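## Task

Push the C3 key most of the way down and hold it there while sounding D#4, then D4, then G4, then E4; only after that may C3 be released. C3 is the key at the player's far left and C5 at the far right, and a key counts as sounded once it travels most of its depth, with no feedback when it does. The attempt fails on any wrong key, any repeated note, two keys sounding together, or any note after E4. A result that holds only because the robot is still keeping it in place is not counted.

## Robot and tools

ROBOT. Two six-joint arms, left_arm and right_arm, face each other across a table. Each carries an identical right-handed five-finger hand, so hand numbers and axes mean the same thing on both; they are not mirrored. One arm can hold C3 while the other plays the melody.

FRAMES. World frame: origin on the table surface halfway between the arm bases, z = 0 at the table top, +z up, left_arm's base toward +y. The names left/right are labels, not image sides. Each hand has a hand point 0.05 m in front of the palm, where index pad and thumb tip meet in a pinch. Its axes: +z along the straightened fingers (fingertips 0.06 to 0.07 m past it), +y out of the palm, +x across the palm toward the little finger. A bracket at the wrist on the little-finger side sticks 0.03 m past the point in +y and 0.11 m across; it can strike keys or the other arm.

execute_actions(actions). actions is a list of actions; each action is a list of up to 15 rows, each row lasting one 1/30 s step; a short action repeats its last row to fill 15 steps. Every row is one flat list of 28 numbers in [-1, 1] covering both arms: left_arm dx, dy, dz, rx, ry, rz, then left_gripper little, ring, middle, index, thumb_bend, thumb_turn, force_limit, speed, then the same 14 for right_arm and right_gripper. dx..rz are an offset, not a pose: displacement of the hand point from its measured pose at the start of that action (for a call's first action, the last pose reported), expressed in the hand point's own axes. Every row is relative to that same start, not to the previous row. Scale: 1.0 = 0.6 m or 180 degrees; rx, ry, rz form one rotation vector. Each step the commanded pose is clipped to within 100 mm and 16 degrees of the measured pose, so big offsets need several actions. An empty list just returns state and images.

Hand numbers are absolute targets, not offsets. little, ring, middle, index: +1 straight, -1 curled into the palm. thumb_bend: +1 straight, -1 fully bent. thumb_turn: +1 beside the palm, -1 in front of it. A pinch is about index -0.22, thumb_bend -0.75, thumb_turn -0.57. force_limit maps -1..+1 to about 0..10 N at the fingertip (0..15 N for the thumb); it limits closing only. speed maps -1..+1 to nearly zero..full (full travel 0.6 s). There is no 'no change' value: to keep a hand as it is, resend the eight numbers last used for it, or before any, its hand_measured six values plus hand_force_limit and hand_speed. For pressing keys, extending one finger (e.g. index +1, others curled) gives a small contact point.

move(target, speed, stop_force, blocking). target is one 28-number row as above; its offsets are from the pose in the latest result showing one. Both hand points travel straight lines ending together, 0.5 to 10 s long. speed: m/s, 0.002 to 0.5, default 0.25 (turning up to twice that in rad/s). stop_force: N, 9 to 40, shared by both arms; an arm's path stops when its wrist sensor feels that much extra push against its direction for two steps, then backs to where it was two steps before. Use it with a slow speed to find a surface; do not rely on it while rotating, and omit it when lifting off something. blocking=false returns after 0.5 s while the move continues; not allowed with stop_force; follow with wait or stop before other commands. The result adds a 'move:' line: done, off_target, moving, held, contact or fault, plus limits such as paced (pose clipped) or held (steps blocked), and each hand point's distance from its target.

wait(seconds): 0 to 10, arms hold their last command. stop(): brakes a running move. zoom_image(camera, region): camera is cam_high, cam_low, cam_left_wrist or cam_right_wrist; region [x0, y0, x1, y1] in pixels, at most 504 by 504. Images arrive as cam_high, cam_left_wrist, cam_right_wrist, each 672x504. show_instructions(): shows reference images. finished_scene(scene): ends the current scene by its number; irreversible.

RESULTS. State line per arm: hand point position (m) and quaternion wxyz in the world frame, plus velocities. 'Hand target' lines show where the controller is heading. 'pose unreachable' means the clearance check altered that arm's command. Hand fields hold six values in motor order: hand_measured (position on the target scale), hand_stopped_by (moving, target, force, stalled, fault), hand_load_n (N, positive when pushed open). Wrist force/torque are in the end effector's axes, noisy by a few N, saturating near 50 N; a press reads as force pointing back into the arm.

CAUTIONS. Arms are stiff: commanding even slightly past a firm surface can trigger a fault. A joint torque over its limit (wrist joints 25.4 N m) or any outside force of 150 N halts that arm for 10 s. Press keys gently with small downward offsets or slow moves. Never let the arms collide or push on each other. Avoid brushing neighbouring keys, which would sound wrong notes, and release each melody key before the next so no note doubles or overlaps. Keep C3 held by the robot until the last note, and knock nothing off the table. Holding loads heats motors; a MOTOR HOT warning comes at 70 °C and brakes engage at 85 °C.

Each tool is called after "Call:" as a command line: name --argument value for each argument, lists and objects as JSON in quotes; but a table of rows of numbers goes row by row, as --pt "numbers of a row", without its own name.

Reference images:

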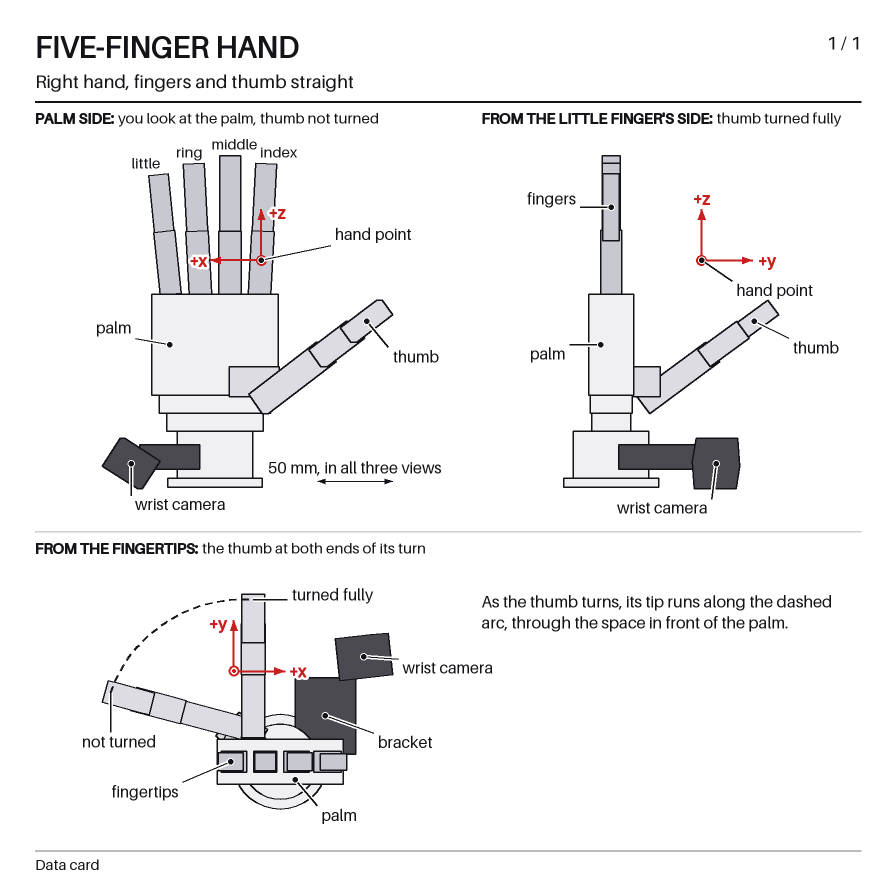

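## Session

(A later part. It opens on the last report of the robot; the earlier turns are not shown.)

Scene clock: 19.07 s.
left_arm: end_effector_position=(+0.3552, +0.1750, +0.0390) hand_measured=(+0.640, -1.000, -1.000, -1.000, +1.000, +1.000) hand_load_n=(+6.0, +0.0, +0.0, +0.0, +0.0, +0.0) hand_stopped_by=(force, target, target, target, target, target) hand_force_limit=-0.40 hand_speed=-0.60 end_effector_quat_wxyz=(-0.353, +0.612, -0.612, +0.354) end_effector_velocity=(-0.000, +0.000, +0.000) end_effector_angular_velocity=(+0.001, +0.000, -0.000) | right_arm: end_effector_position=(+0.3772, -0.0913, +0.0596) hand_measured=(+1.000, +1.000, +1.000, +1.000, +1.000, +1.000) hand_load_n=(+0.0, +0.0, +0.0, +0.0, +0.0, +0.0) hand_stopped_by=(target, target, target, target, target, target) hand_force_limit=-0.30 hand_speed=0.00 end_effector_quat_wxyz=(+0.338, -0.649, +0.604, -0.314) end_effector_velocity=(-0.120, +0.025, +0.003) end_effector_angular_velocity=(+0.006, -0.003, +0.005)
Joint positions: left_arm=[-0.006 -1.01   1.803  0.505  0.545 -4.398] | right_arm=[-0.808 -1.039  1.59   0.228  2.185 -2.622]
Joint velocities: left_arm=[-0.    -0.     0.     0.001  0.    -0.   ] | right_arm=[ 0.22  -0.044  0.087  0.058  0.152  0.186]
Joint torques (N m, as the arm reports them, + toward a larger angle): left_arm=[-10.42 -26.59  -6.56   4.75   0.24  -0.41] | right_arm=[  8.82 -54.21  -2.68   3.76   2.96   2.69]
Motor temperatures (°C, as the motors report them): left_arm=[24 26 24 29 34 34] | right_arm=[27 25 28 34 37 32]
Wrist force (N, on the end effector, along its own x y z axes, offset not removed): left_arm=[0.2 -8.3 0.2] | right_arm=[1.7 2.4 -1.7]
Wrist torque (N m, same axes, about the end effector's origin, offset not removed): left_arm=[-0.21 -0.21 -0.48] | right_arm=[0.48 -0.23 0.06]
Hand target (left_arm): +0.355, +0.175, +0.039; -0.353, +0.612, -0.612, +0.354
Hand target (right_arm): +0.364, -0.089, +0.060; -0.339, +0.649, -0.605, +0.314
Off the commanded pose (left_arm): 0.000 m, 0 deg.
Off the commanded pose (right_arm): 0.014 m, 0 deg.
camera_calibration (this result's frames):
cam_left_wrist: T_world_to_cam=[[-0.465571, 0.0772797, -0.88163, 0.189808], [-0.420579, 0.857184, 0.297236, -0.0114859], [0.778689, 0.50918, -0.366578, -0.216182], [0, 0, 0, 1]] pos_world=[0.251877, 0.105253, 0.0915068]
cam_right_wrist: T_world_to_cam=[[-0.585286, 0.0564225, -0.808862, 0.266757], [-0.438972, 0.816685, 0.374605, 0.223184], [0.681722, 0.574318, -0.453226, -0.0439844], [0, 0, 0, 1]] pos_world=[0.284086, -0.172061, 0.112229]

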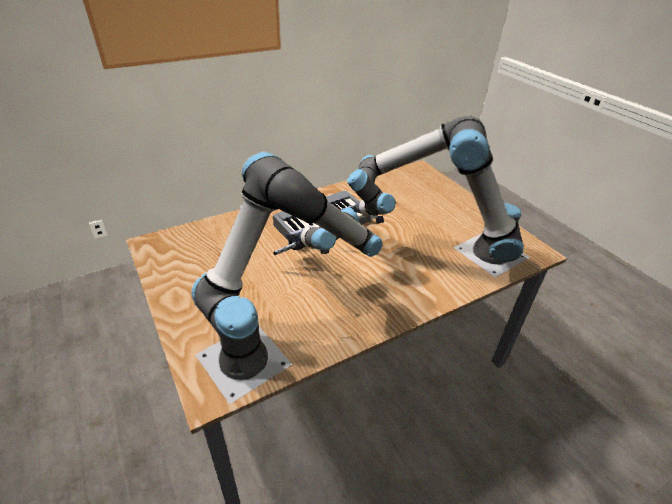

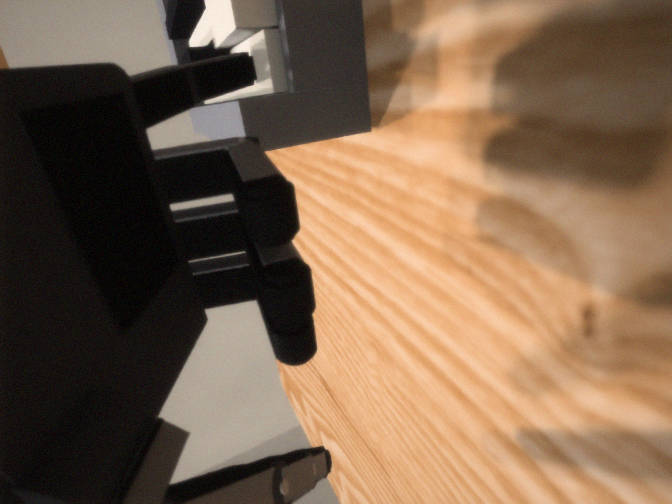

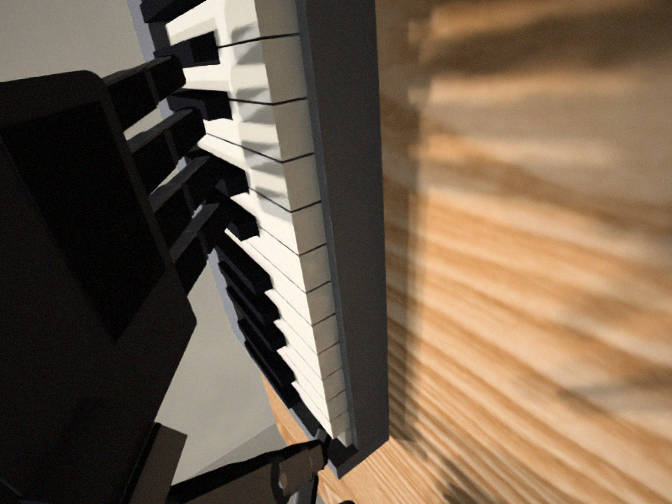

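Call:
execute_actions --actions '[[[0,0,0,0,0,0, 0.5,-1,-1,-1,1,1,-0.4,-0.6, -0.0062,0.0135,-0.0169,0,0,0, 0.86,1,0.97,0.92,1,1,-0.3,-0.6],[0,0,0,0,0,0, 0.5,-1,-1,-1,1,1,-0.4,-0.6, -0.0062,0.0156,-0.0155,0,0,0, 0.86,1,0.97,0.92,1,1,-0.3,-0.6],[0,0,0,0,0,0, 0.5,-1,-1,-1,1,1,-0.4,-0.6, -0.0062,0.0184,-0.0135,0,0,0, 0.86,1,0.97,0.92,1,1,-0.3,-0.6],[0,0,0,0,0,0, 0.5,-1,-1,-1,1,1,-0.4,-0.6, -0.0062,0.0213,-0.0115,0,0,0, 0.86,1,0.97,0.92,1,1,-0.3,-0.6],[0,0,0,0,0,0, 0.5,-1,-1,-1,1,1,-0.4,-0.6, -0.0062,0.024,-0.0096,0,0,0, 0.86,1,0.97,0.92,1,1,-0.3,-0.6],[0,0,0,0,0,0, 0.5,-1,-1,-1,1,1,-0.4,-0.6, -0.0062,0.0262,-0.0081,0,0,0, 0.86,1,0.97,0.92,1,1,-0.3,-0.6]]]'

Call:
zoom_image --camera "cam_right_wrist" --region '[160, 20, 310, 260]'

Scene clock: 19.90 s.
left_arm: end_effector_position=(+0.3552, +0.1750, +0.0390) hand_measured=(+0.640, -1.000, -1.000, -1.000, +1.000, +1.000) hand_load_n=(+6.0, +0.0, +0.0, +0.0, +0.0, +0.0) hand_stopped_by=(force, target, target, target, target, target) hand_force_limit=-0.40 hand_speed=-0.60 end_effector_quat_wxyz=(-0.353, +0.612, -0.612, +0.354) end_effector_velocity=(+0.000, -0.000, -0.000) end_effector_angular_velocity=(-0.003, -0.000, +0.001) | right_arm: end_effector_position=(+0.3640, -0.0885, +0.0499) hand_measured=(+0.860, +1.000, +0.970, +0.920, +1.000, +1.000) hand_load_n=(+0.0, +0.0, +0.0, +0.0, +0.0, +0.0) hand_stopped_by=(target, target, target, target, target, target) hand_force_limit=-0.30 hand_speed=-0.60 end_effector_quat_wxyz=(+0.338, -0.649, +0.604, -0.314) end_effector_velocity=(-0.000, +0.000, -0.004) end_effector_angular_velocity=(+0.000, +0.000, -0.000)
Joint positions: left_arm=[-0.006 -1.01   1.803  0.505  0.545 -4.398] | right_arm=[-0.783 -1.03   1.607  0.215  2.203 -2.6  ]
Joint velocities: left_arm=[ 0.001 -0.001  0.    -0.003  0.    -0.   ] | right_arm=[ 0.     0.005  0.003 -0.008  0.     0.001]
Joint torques (N m, as the arm reports them, + toward a larger angle): left_arm=[-10.52 -25.93  -6.22   4.85   0.41  -0.28] | right_arm=[ 10.91 -28.86  -2.77  -2.02   2.76   1.92]
Motor temperatures (°C, as the motors report them): left_arm=[24 26 24 29 34 34] | right_arm=[27 25 28 34 37 32]
Wrist force (N, on the end effector, along its own x y z axes, offset not removed): left_arm=[1.0 -7.9 -0.9] | right_arm=[1.2 2.3 -0.7]
Wrist torque (N m, same axes, about the end effector's origin, offset not removed): left_arm=[-0.12 -0.07 -0.48] | right_arm=[0.36 -0.18 0.18]
Hand target (left_arm): +0.355, +0.175, +0.039; -0.353, +0.612, -0.612, +0.354
Hand target (right_arm): +0.364, -0.088, +0.049; -0.338, +0.649, -0.604, +0.314
Off the commanded pose (left_arm): 0.000 m, 0 deg.
Off the commanded pose (right_arm): 0.000 m, 0 deg.
camera_calibration (this result's frames):
cam_left_wrist: T_world_to_cam=[[-0.465571, 0.0772796, -0.88163, 0.189808], [-0.420579, 0.857184, 0.297236, -0.0114859], [0.778689, 0.50918, -0.366578, -0.216182], [0, 0, 0, 1]] pos_world=[0.251877, 0.105253, 0.0915067]
cam_right_wrist: T_world_to_cam=[[-0.585308, 0.0564868, -0.808841, 0.251035], [-0.438934, 0.816679, 0.374664, 0.218708], [0.681727, 0.574321, -0.453215, -0.0409303], [0, 0, 0, 1]] pos_world=[0.270835, -0.169287, 0.102556]

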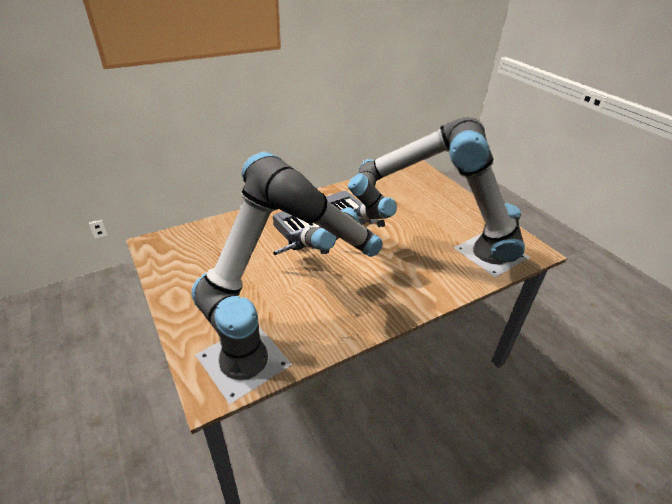

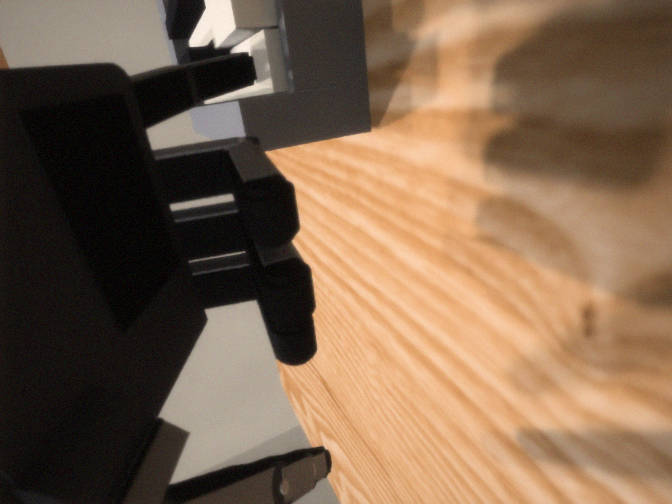

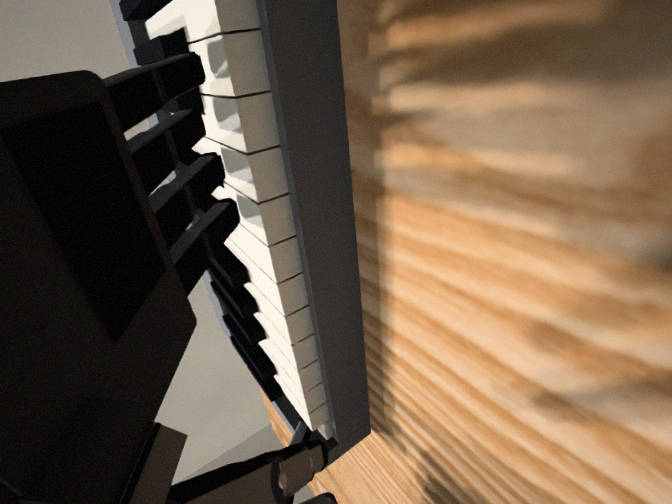

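Region (160, 20, 310, 260) of cam_right_wrist's 672x504 image, scaled by 2.100, with more detail than that image has; it fills the left 315 columns of this view, and the rest is white.

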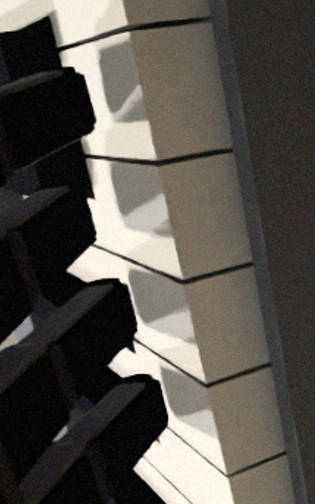

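Call:
zoom_image --camera "cam_right_wrist" --region '[200, 140, 300, 260]'

Region (200, 140, 300, 260) of cam_right_wrist's 672x504 image, scaled by 4.200, with more detail than that image has.

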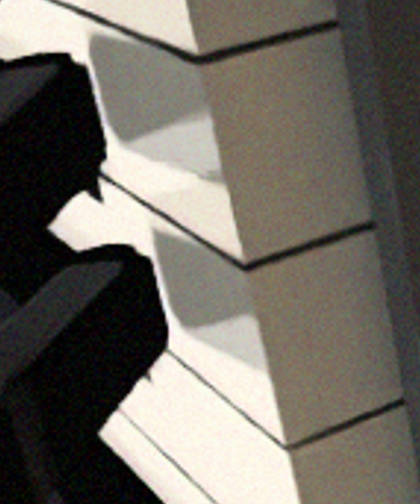

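Call:
execute_actions --actions '[[[0,0,0,0,0,0, 0.5,-1,-1,-1,1,1,-0.4,-0.6, 0.0025,0.0005,0.0004,0,0,0, 0.86,1,0.97,0.92,1,1,-0.3,-0.5],[0,0,0,0,0,0, 0.5,-1,-1,-1,1,1,-0.4,-0.6, 0.0025,0.0005,0.0004,0,0,0, 0.86,1,0.97,0.92,1,1,-0.3,-0.5],[0,0,0,0,0,0, 0.5,-1,-1,-1,1,1,-0.4,-0.6, 0.0025,0.0005,0.0004,0,0,0, 0.86,1,0.97,0.92,1,1,-0.3,-0.5],[0,0,0,0,0,0, 0.5,-1,-1,-1,1,1,-0.4,-0.6, 0.0025,0.0005,0.0004,0,0,0, 0.86,1,0.97,0.92,1,1,-0.3,-0.5],[0,0,0,0,0,0, 0.5,-1,-1,-1,1,1,-0.4,-0.6, 0.0025,0.0005,0.0004,0,0,0, 0.86,1,0.97,0.92,1,1,-0.3,-0.5],[0,0,0,0,0,0, 0.5,-1,-1,-1,1,1,-0.4,-0.6, 0.0025,0.0005,0.0004,0,0,0, 0.86,1,0.97,0.55,1,1,-0.4,-0.55]]]'

Call:
zoom_image --camera "cam_right_wrist" --region '[160, 20, 330, 280]'

Scene clock: 20.97 s.
left_arm: end_effector_position=(+0.3552, +0.1750, +0.0390) hand_measured=(+0.640, -1.000, -1.000, -1.000, +1.000, +1.000) hand_load_n=(+6.0, +0.0, +0.0, +0.0, +0.0, +0.0) hand_stopped_by=(force, target, target, target, target, target) hand_force_limit=-0.40 hand_speed=-0.60 end_effector_quat_wxyz=(-0.353, +0.612, -0.612, +0.354) end_effector_velocity=(-0.000, -0.000, +0.000) end_effector_angular_velocity=(-0.001, -0.000, -0.000) | right_arm: end_effector_position=(+0.3641, -0.0900, +0.0495) hand_measured=(+0.860, +1.000, +0.970, +0.748, +1.000, +1.000) hand_load_n=(+0.0, +0.0, +0.0, +1.0, +0.0, +0.0) hand_stopped_by=(target, target, target, moving, target, target) hand_force_limit=-0.40 hand_speed=-0.55 end_effector_quat_wxyz=(+0.338, -0.649, +0.604, -0.314) end_effector_velocity=(-0.000, -0.000, -0.000) end_effector_angular_velocity=(-0.000, +0.000, +0.000)
Joint positions: left_arm=[-0.006 -1.01   1.803  0.505  0.545 -4.398] | right_arm=[-0.786 -1.032  1.612  0.211  2.202 -2.602]
Joint velocities: left_arm=[-0.    -0.001 -0.     0.    -0.    -0.   ] | right_arm=[-0.    -0.     0.001 -0.    -0.    -0.   ]
Joint torques (N m, as the arm reports them, + toward a larger angle): left_arm=[-10.41 -26.09  -5.39   4.71  -0.1   -0.34] | right_arm=[ -6.96 -53.57  -2.06  -1.65  -2.07  -2.15]
Motor temperatures (°C, as the motors report them): left_arm=[24 26 24 29 34 34] | right_arm=[27 25 28 34 37 32]
Wrist force (N, on the end effector, along its own x y z axes, offset not removed): left_arm=[-1.1 -7.7 -1.7] | right_arm=[0.2 0.7 0.2]
Wrist torque (N m, same axes, about the end effector's origin, offset not removed): left_arm=[-0.08 0.07 -0.74] | right_arm=[0.34 -0.06 0.06]
Hand target (left_arm): +0.355, +0.175, +0.039; -0.353, +0.612, -0.612, +0.354
Hand target (right_arm): +0.364, -0.090, +0.050; -0.338, +0.649, -0.604, +0.314
Off the commanded pose (left_arm): 0.000 m, 0 deg.
Off the commanded pose (right_arm): 0.000 m, 0 deg.
camera_calibration (this result's frames):
cam_left_wrist: T_world_to_cam=[[-0.465571, 0.0772797, -0.88163, 0.189808], [-0.420579, 0.857184, 0.297236, -0.0114859], [0.778689, 0.50918, -0.366578, -0.216182], [0, 0, 0, 1]] pos_world=[0.251877, 0.105253, 0.0915067]
cam_right_wrist: T_world_to_cam=[[-0.585322, 0.0564545, -0.808833, 0.250862], [-0.438934, 0.816688, 0.374643, 0.220119], [0.681715, 0.574311, -0.453246, -0.0403515], [0, 0, 0, 1]] pos_world=[0.270961, -0.170756, 0.10215]

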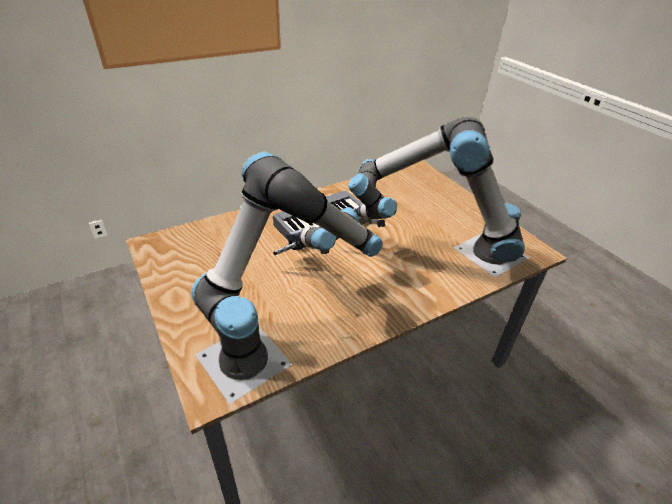

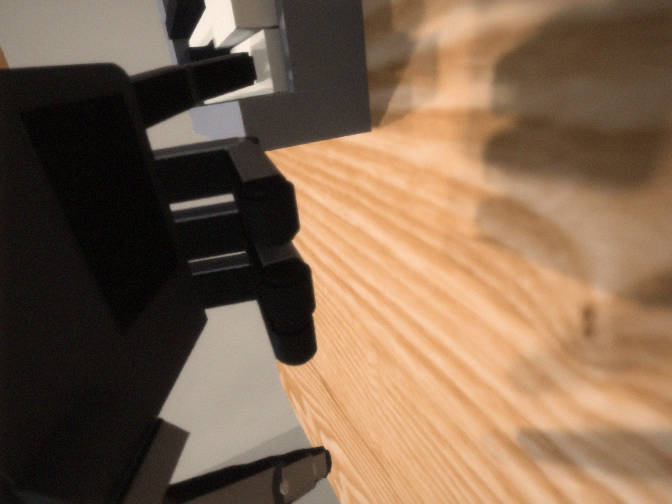

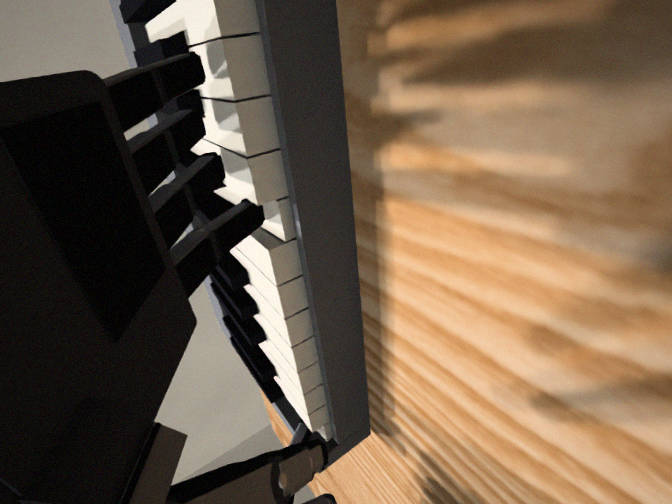

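Region (160, 20, 330, 280) of cam_right_wrist's 672x504 image, scaled by 1.938, with more detail than that image has; it fills the left 330 columns of this view, and the rest is white.

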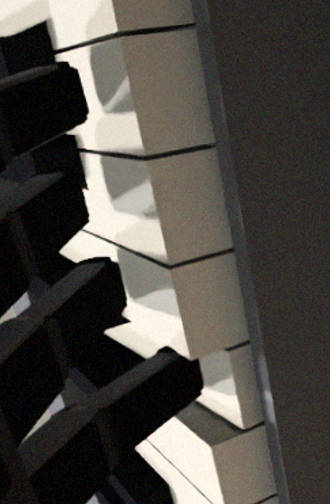

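Call:
execute_actions --actions '[]'

Call:
zoom_image --camera "cam_right_wrist" --region '[160, 10, 290, 130]'

Scene clock: 21.03 s.
left_arm: end_effector_position=(+0.3552, +0.1750, +0.0390) hand_measured=(+0.640, -1.000, -1.000, -1.000, +1.000, +1.000) hand_load_n=(+5.5, +0.0, +0.0, +0.0, +0.0, +0.0) hand_stopped_by=(force, target, target, target, target, target) hand_force_limit=-0.40 hand_speed=-0.60 end_effector_quat_wxyz=(-0.353, +0.612, -0.612, +0.354) end_effector_velocity=(-0.000, -0.000, -0.000) end_effector_angular_velocity=(-0.001, +0.000, -0.001) | right_arm: end_effector_position=(+0.3642, -0.0900, +0.0496) hand_measured=(+0.860, +1.000, +0.970, +0.700, +1.000, +1.000) hand_load_n=(+0.0, +0.0, +0.0, +8.0, +0.0, +0.0) hand_stopped_by=(target, target, target, force, target, target) hand_force_limit=-0.40 hand_speed=-0.55 end_effector_quat_wxyz=(+0.339, -0.649, +0.604, -0.314) end_effector_velocity=(-0.000, -0.000, +0.001) end_effector_angular_velocity=(+0.001, -0.000, -0.001)
Joint positions: left_arm=[-0.006 -1.01   1.803  0.505  0.545 -4.398] | right_arm=[-0.786 -1.032  1.612  0.211  2.202 -2.602]
Joint velocities: left_arm=[-0.001  0.    -0.    -0.001  0.    -0.   ] | right_arm=[-0.    -0.001  0.     0.001  0.     0.001]
Joint torques (N m, as the arm reports them, + toward a larger angle): left_arm=[ -9.35 -26.13  -7.69   5.05   0.27  -0.37] | right_arm=[ -7.24 -49.97   0.81  -0.22  -2.16  -2.24]
Motor temperatures (°C, as the motors report them): left_arm=[24 26 24 29 34 34] | right_arm=[27 25 28 34 37 32]
Wrist force (N, on the end effector, along its own x y z axes, offset not removed): left_arm=[-0.6 -4.4 -1.1] | right_arm=[0.0 -6.2 -2.6]
Wrist torque (N m, same axes, about the end effector's origin, offset not removed): left_arm=[0.23 -0.03 -0.31] | right_arm=[0.90 0.09 0.06]
Hand target (left_arm): +0.355, +0.175, +0.039; -0.353, +0.612, -0.612, +0.354
Hand target (right_arm): +0.364, -0.090, +0.050; -0.338, +0.649, -0.604, +0.314
Off the commanded pose (left_arm): 0.000 m, 0 deg.
Off the commanded pose (right_arm): 0.000 m, 0 deg.
camera_calibration (this result's frames):
cam_left_wrist: T_world_to_cam=[[-0.465572, 0.0772796, -0.88163, 0.189808], [-0.420579, 0.857184, 0.297236, -0.0114859], [0.778689, 0.50918, -0.366578, -0.216182], [0, 0, 0, 1]] pos_world=[0.251877, 0.105253, 0.0915067]
cam_right_wrist: T_world_to_cam=[[-0.585193, 0.0566306, -0.808914, 0.250925], [-0.438961, 0.816634, 0.374728, 0.220094], [0.681809, 0.57437, -0.45303, -0.0404023], [0, 0, 0, 1]] pos_world=[0.270999, -0.170741, 0.102198]

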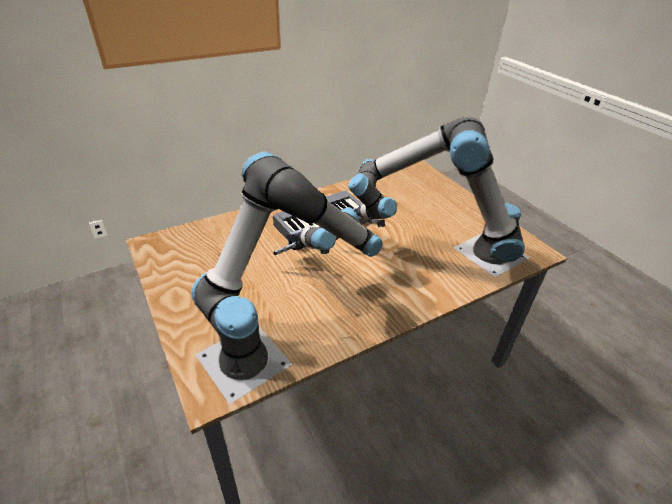

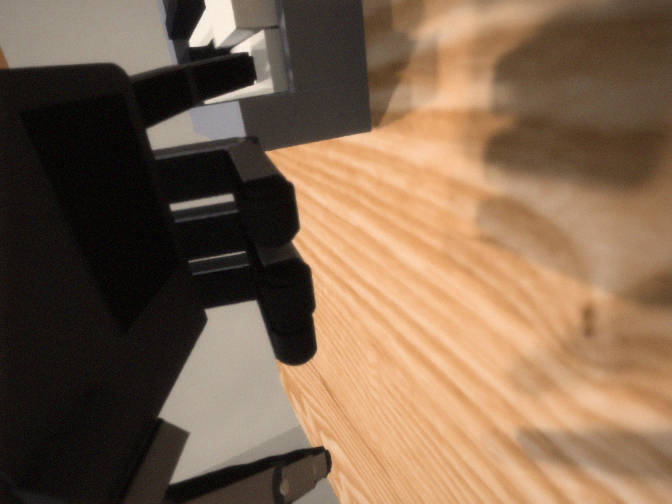

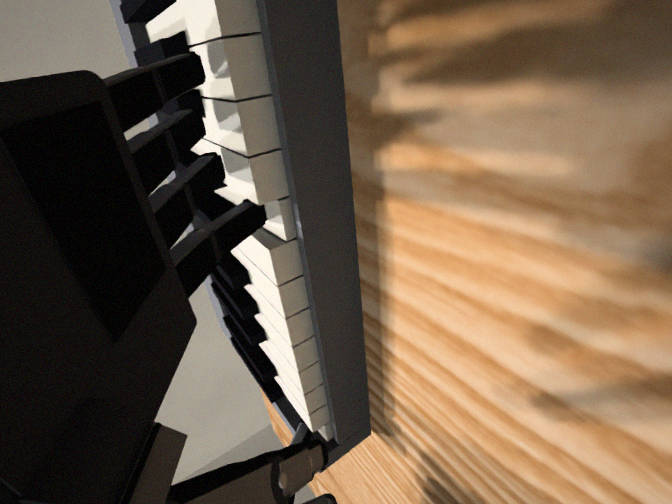

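Region (160, 10, 290, 130) of cam_right_wrist's 672x504 image, scaled by 3.877, with more detail than that image has; it fills the top 465 rows of this view, and the rest is white.

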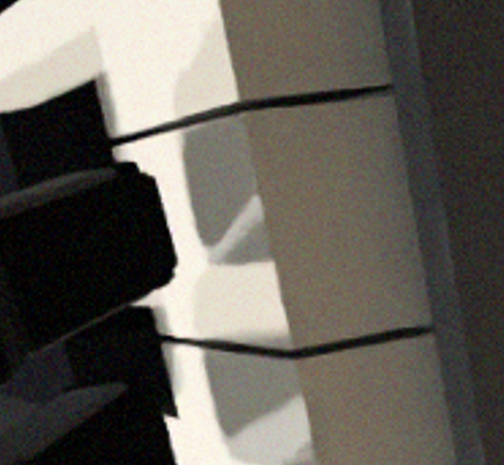

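Call:
execute_actions --actions '[[[0,0,0,0,0,0, 0.5,-1,-1,-1,1,1,-0.4,-0.6, 0,0,0,0,0,0, 0.86,1,1,1,1,1,-0.4,0],[0,0,0,0,0,0, 0.5,-1,-1,-1,1,1,-0.4,-0.6, 0,0,0,0,0,0, 0.86,1,1,1,1,1,-0.4,0],[0,0,0,0,0,0, 0.5,-1,-1,-1,1,1,-0.4,-0.6, -0.0005,-0.0012,0.0026,0,0,0, 0.86,1,1,1,1,1,-0.4,0],[0,0,0,0,0,0, 0.5,-1,-1,-1,1,1,-0.4,-0.6, -0.001,-0.0024,0.0053,0,0,0, 0.86,1,1,1,1,1,-0.4,0],[0,0,0,0,0,0, 0.5,-1,-1,-1,1,1,-0.4,-0.6, -0.0014,-0.0035,0.0079,0,0,0, 0.86,1,1,1,1,1,-0.4,0],[0,0,0,0,0,0, 0.5,-1,-1,-1,1,1,-0.4,-0.6, -0.0014,-0.0035,0.0079,0,0,0, 0.86,1,1,1,1,1,-0.4,0],[0,0,0,0,0,0, 0.5,-1,-1,-1,1,1,-0.4,-0.6, -0.0014,-0.0035,0.0079,0,0,0, 0.86,1,1,1,1,1,-0.4,0],[0,0,0,0,0,0, 0.5,-1,-1,-1,1,1,-0.4,-0.6, -0.0014,-0.0035,0.0079,0,0,0, 0.45,1,1,1,1,1,-0.4,-0.55]]]'

Call:
wait --seconds 0.2

Call:
zoom_image --camera "cam_right_wrist" --region '[160, 10, 330, 260]'

Scene clock: 22.10 s.
left_arm: end_effector_position=(+0.3552, +0.1750, +0.0390) hand_measured=(+0.640, -1.000, -1.000, -1.000, +1.000, +1.000) hand_load_n=(+6.0, +0.0, +0.0, +0.0, +0.0, +0.0) hand_stopped_by=(force, target, target, target, target, target) hand_force_limit=-0.40 hand_speed=-0.60 end_effector_quat_wxyz=(-0.353, +0.612, -0.612, +0.354) end_effector_velocity=(-0.001, -0.001, -0.000) end_effector_angular_velocity=(-0.001, -0.000, -0.002) | right_arm: end_effector_position=(+0.3690, -0.0888, +0.0486) hand_measured=(+0.738, +1.000, +1.000, +1.000, +1.000, +1.000) hand_load_n=(+1.0, +0.0, +0.0, +0.0, +0.0, +0.0) hand_stopped_by=(moving, target, target, target, target, target) hand_force_limit=-0.40 hand_speed=-0.55 end_effector_quat_wxyz=(+0.339, -0.649, +0.604, -0.314) end_effector_velocity=(+0.002, +0.000, -0.001) end_effector_angular_velocity=(-0.001, +0.000, +0.001)
Joint positions: left_arm=[-0.006 -1.01   1.803  0.505  0.545 -4.398] | right_arm=[-0.792 -1.026  1.603  0.21   2.197 -2.607]
Joint velocities: left_arm=[-0.002  0.     0.    -0.001  0.    -0.   ] | right_arm=[-0.002  0.003 -0.004 -0.    -0.002 -0.003]
Joint torques (N m, as the arm reports them, + toward a larger angle): left_arm=[ -7.99 -26.5   -6.49   4.77   0.24  -0.27] | right_arm=[ -9.34 -29.31 -28.    -1.7   -1.84  -1.89]
Motor temperatures (°C, as the motors report them): left_arm=[24 26 24 29 34 34] | right_arm=[27 25 28 34 37 32]
Wrist force (N, on the end effector, along its own x y z axes, offset not removed): left_arm=[-0.9 -7.8 -2.2] | right_arm=[0.6 1.7 1.6]
Wrist torque (N m, same axes, about the end effector's origin, offset not removed): left_arm=[0.07 0.04 -0.77] | right_arm=[0.36 -0.19 -0.06]
Hand target (left_arm): +0.355, +0.175, +0.039; -0.353, +0.612, -0.612, +0.354
Hand target (right_arm): +0.369, -0.089, +0.049; -0.339, +0.649, -0.604, +0.314
Off the commanded pose (left_arm): 0.000 m, 0 deg.
Off the commanded pose (right_arm): 0.000 m, 0 deg.
camera_calibration (this result's frames):
cam_left_wrist: T_world_to_cam=[[-0.465572, 0.0772796, -0.88163, 0.189808], [-0.420579, 0.857184, 0.297236, -0.0114859], [0.778689, 0.50918, -0.366578, -0.216182], [0, 0, 0, 1]] pos_world=[0.251877, 0.105253, 0.0915067]
cam_right_wrist: T_world_to_cam=[[-0.585146, 0.0566594, -0.808946, 0.252924], [-0.438976, 0.816626, 0.374728, 0.221628], [0.681839, 0.574379, -0.452974, -0.0447951], [0, 0, 0, 1]] pos_world=[0.27583, -0.169589, 0.101261]

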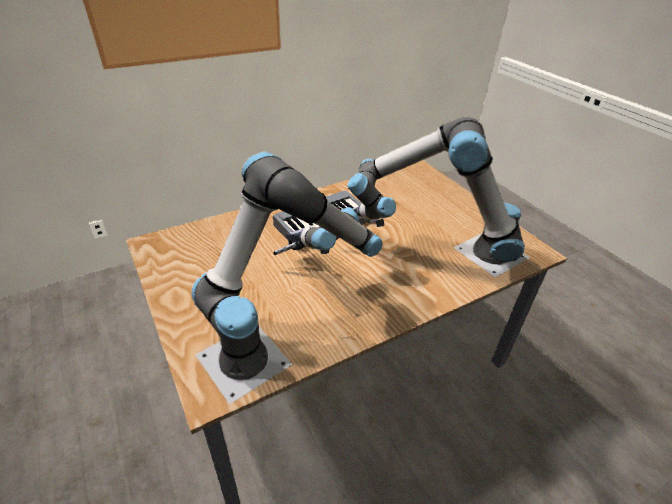

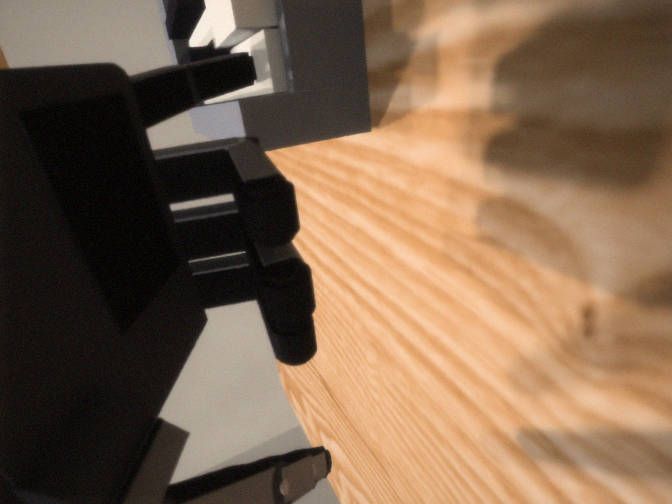

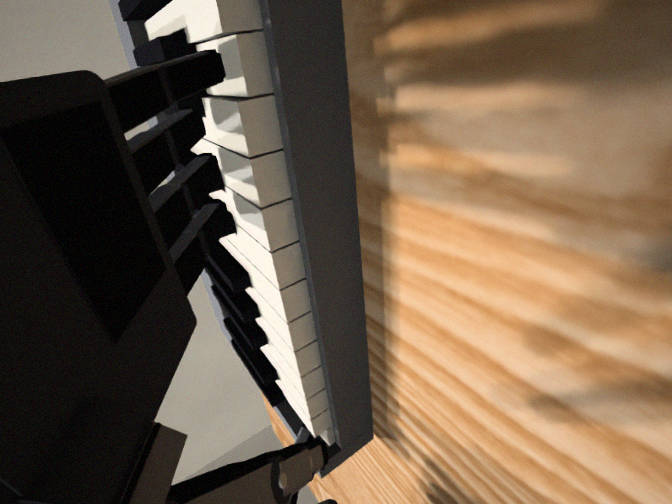

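Scene clock: 22.30 s.
left_arm: end_effector_position=(+0.3552, +0.1750, +0.0390) hand_measured=(+0.640, -1.000, -1.000, -1.000, +1.000, +1.000) hand_load_n=(+6.0, +0.0, +0.0, +0.0, +0.0, +0.0) hand_stopped_by=(force, target, target, target, target, target) hand_force_limit=-0.40 hand_speed=-0.60 end_effector_quat_wxyz=(-0.353, +0.612, -0.612, +0.354) end_effector_velocity=(+0.000, -0.000, -0.000) end_effector_angular_velocity=(-0.001, -0.000, +0.000) | right_arm: end_effector_position=(+0.3692, -0.0888, +0.0486) hand_measured=(+0.588, +1.000, +1.000, +1.000, +1.000, +1.000) hand_load_n=(+1.0, +0.0, +0.0, +0.0, +0.0, +0.0) hand_stopped_by=(moving, target, target, target, target, target) hand_force_limit=-0.40 hand_speed=-0.55 end_effector_quat_wxyz=(+0.339, -0.649, +0.604, -0.314) end_effector_velocity=(+0.001, -0.000, +0.001) end_effector_angular_velocity=(+0.001, -0.002, -0.001)
Joint positions: left_arm=[-0.006 -1.01   1.803  0.505  0.545 -4.398] | right_arm=[-0.792 -1.025  1.603  0.21   2.197 -2.608]
Joint velocities: left_arm=[ 0.     0.    -0.    -0.001 -0.    -0.   ] | right_arm=[-0.002 -0.001 -0.001 -0.001  0.    -0.001]
Joint torques (N m, as the arm reports them, + toward a larger angle): left_arm=[-10.31 -24.84  -5.99   4.63   0.34  -0.37] | right_arm=[ -7.37 -28.09 -27.02  -1.46  -1.69  -2.03]
Motor temperatures (°C, as the motors report them): left_arm=[24 26 24 29 34 34] | right_arm=[27 25 28 34 37 32]
Wrist force (N, on the end effector, along its own x y z axes, offset not removed): left_arm=[0.6 -5.8 -1.9] | right_arm=[-0.4 1.4 -1.8]
Wrist torque (N m, same axes, about the end effector's origin, offset not removed): left_arm=[0.34 -0.07 -0.43] | right_arm=[0.59 0.01 -0.14]
Hand target (left_arm): +0.355, +0.175, +0.039; -0.353, +0.612, -0.612, +0.354
Hand target (right_arm): +0.369, -0.089, +0.049; -0.339, +0.649, -0.604, +0.314
Off the commanded pose (left_arm): 0.000 m, 0 deg.
Off the commanded pose (right_arm): 0.000 m, 0 deg.
wait: 0.20 s; no rest
camera_calibration (this result's frames):
cam_left_wrist: T_world_to_cam=[[-0.465571, 0.0772797, -0.88163, 0.189808], [-0.420579, 0.857184, 0.297236, -0.0114858], [0.778689, 0.50918, -0.366578, -0.216183], [0, 0, 0, 1]] pos_world=[0.251877, 0.105253, 0.0915067]
cam_right_wrist: T_world_to_cam=[[-0.585167, 0.0566403, -0.808932, 0.252976], [-0.438972, 0.816631, 0.374724, 0.221681], [0.681823, 0.574374, -0.453002, -0.0449474], [0, 0, 0, 1]] pos_world=[0.275991, -0.169543, 0.10121]

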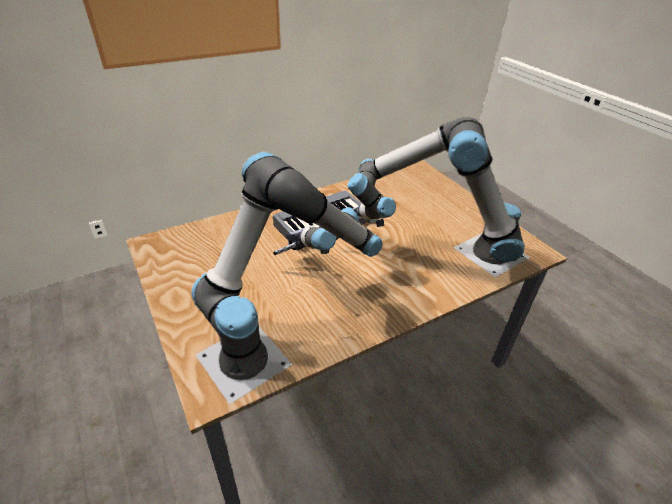

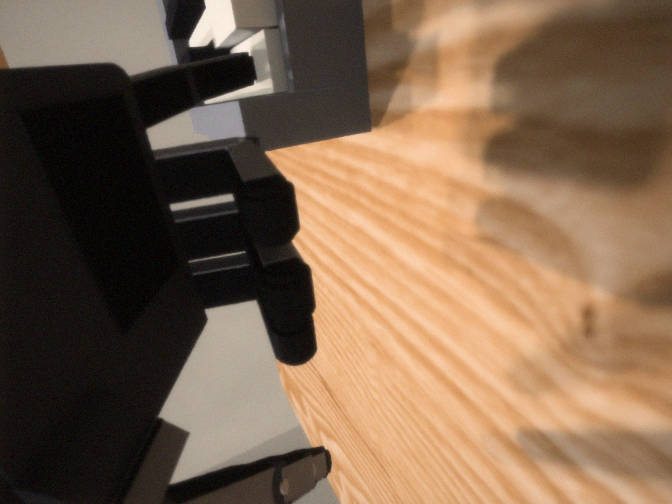

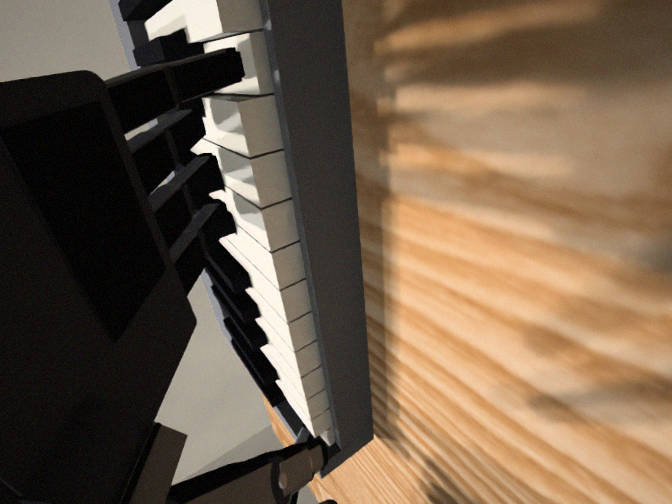

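Region (160, 10, 330, 260) of cam_right_wrist's 672x504 image, scaled by 2.016, with more detail than that image has; it fills the left 343 columns of this view, and the rest is white.

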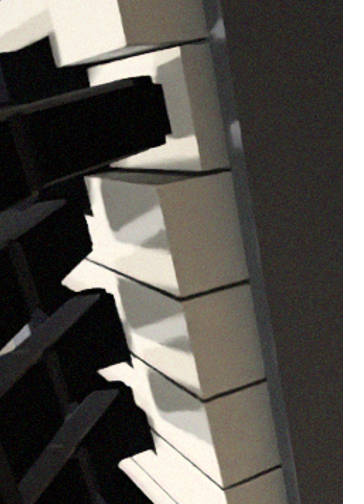

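Call:
execute_actions --actions '[]'

Scene clock: 22.40 s.
left_arm: end_effector_position=(+0.3552, +0.1750, +0.0390) hand_measured=(+0.640, -1.000, -1.000, -1.000, +1.000, +1.000) hand_load_n=(+6.0, +0.0, +0.0, +0.0, +0.0, +0.0) hand_stopped_by=(force, target, target, target, target, target) hand_force_limit=-0.40 hand_speed=-0.60 end_effector_quat_wxyz=(-0.353, +0.612, -0.612, +0.354) end_effector_velocity=(+0.000, -0.001, +0.000) end_effector_angular_velocity=(-0.003, -0.000, +0.000) | right_arm: end_effector_position=(+0.3692, -0.0887, +0.0486) hand_measured=(+0.538, +1.000, +1.000, +1.000, +1.000, +1.000) hand_load_n=(+5.0, +0.0, +0.0, +0.0, +0.0, +0.0) hand_stopped_by=(force, target, target, target, target, target) hand_force_limit=-0.40 hand_speed=-0.55 end_effector_quat_wxyz=(+0.339, -0.649, +0.604, -0.314) end_effector_velocity=(+0.000, -0.000, +0.001) end_effector_angular_velocity=(+0.001, -0.001, -0.000)
Joint positions: left_arm=[-0.006 -1.01   1.803  0.505  0.545 -4.398] | right_arm=[-0.792 -1.025  1.603  0.21   2.197 -2.608]
Joint velocities: left_arm=[ 0.    -0.001 -0.    -0.002  0.    -0.   ] | right_arm=[-0.001 -0.002  0.     0.     0.    -0.   ]
Joint torques (N m, as the arm reports them, + toward a larger angle): left_arm=[ -9.71 -27.44  -6.35   4.82   0.25  -0.36] | right_arm=[ -7.86 -26.42 -24.6   -0.89  -2.21  -1.91]
Motor temperatures (°C, as the motors report them): left_arm=[24 26 24 29 34 34] | right_arm=[27 25 28 34 37 32]
Wrist force (N, on the end effector, along its own x y z axes, offset not removed): left_arm=[3.0 -7.2 -3.4] | right_arm=[0.6 -4.7 -1.1]
Wrist torque (N m, same axes, about the end effector's origin, offset not removed): left_arm=[0.06 -0.38 -0.36] | right_arm=[0.53 -0.07 -0.31]
Hand target (left_arm): +0.355, +0.175, +0.039; -0.353, +0.612, -0.612, +0.354
Hand target (right_arm): +0.369, -0.089, +0.049; -0.339, +0.649, -0.604, +0.314
Off the commanded pose (left_arm): 0.000 m, 0 deg.
Off the commanded pose (right_arm): 0.000 m, 0 deg.
camera_calibration (this result's frames):
cam_left_wrist: T_world_to_cam=[[-0.465572, 0.0772798, -0.88163, 0.189808], [-0.420579, 0.857184, 0.297237, -0.011486], [0.778689, 0.50918, -0.366578, -0.216182], [0, 0, 0, 1]] pos_world=[0.251877, 0.105253, 0.0915067]
cam_right_wrist: T_world_to_cam=[[-0.585101, 0.0566995, -0.808976, 0.253006], [-0.438994, 0.81661, 0.374742, 0.221677], [0.681866, 0.574398, -0.452909, -0.0449959], [0, 0, 0, 1]] pos_world=[0.27603, -0.169523, 0.101225]

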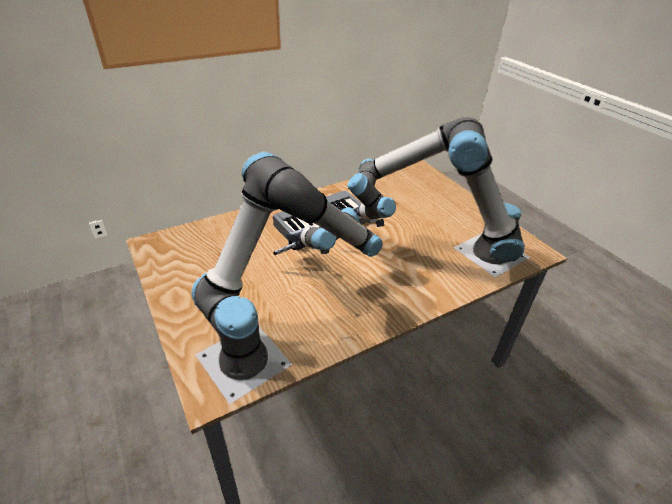

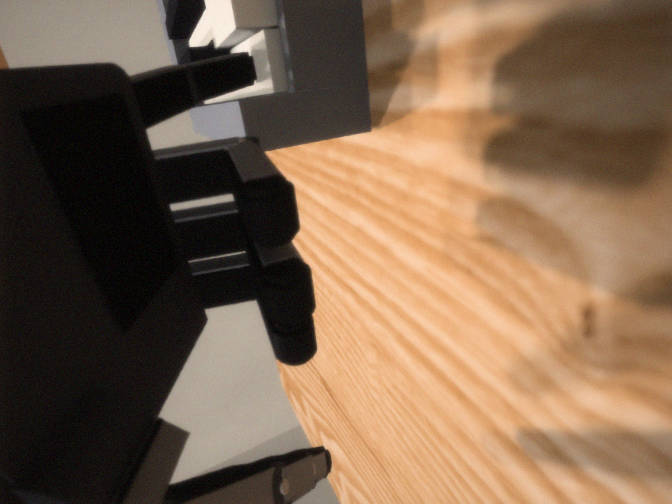

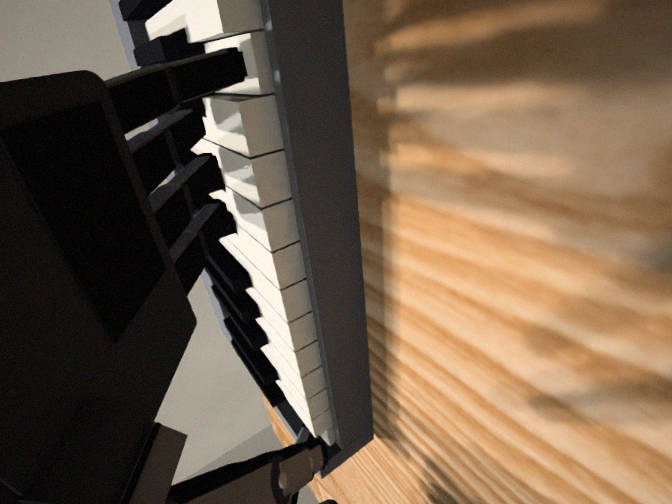

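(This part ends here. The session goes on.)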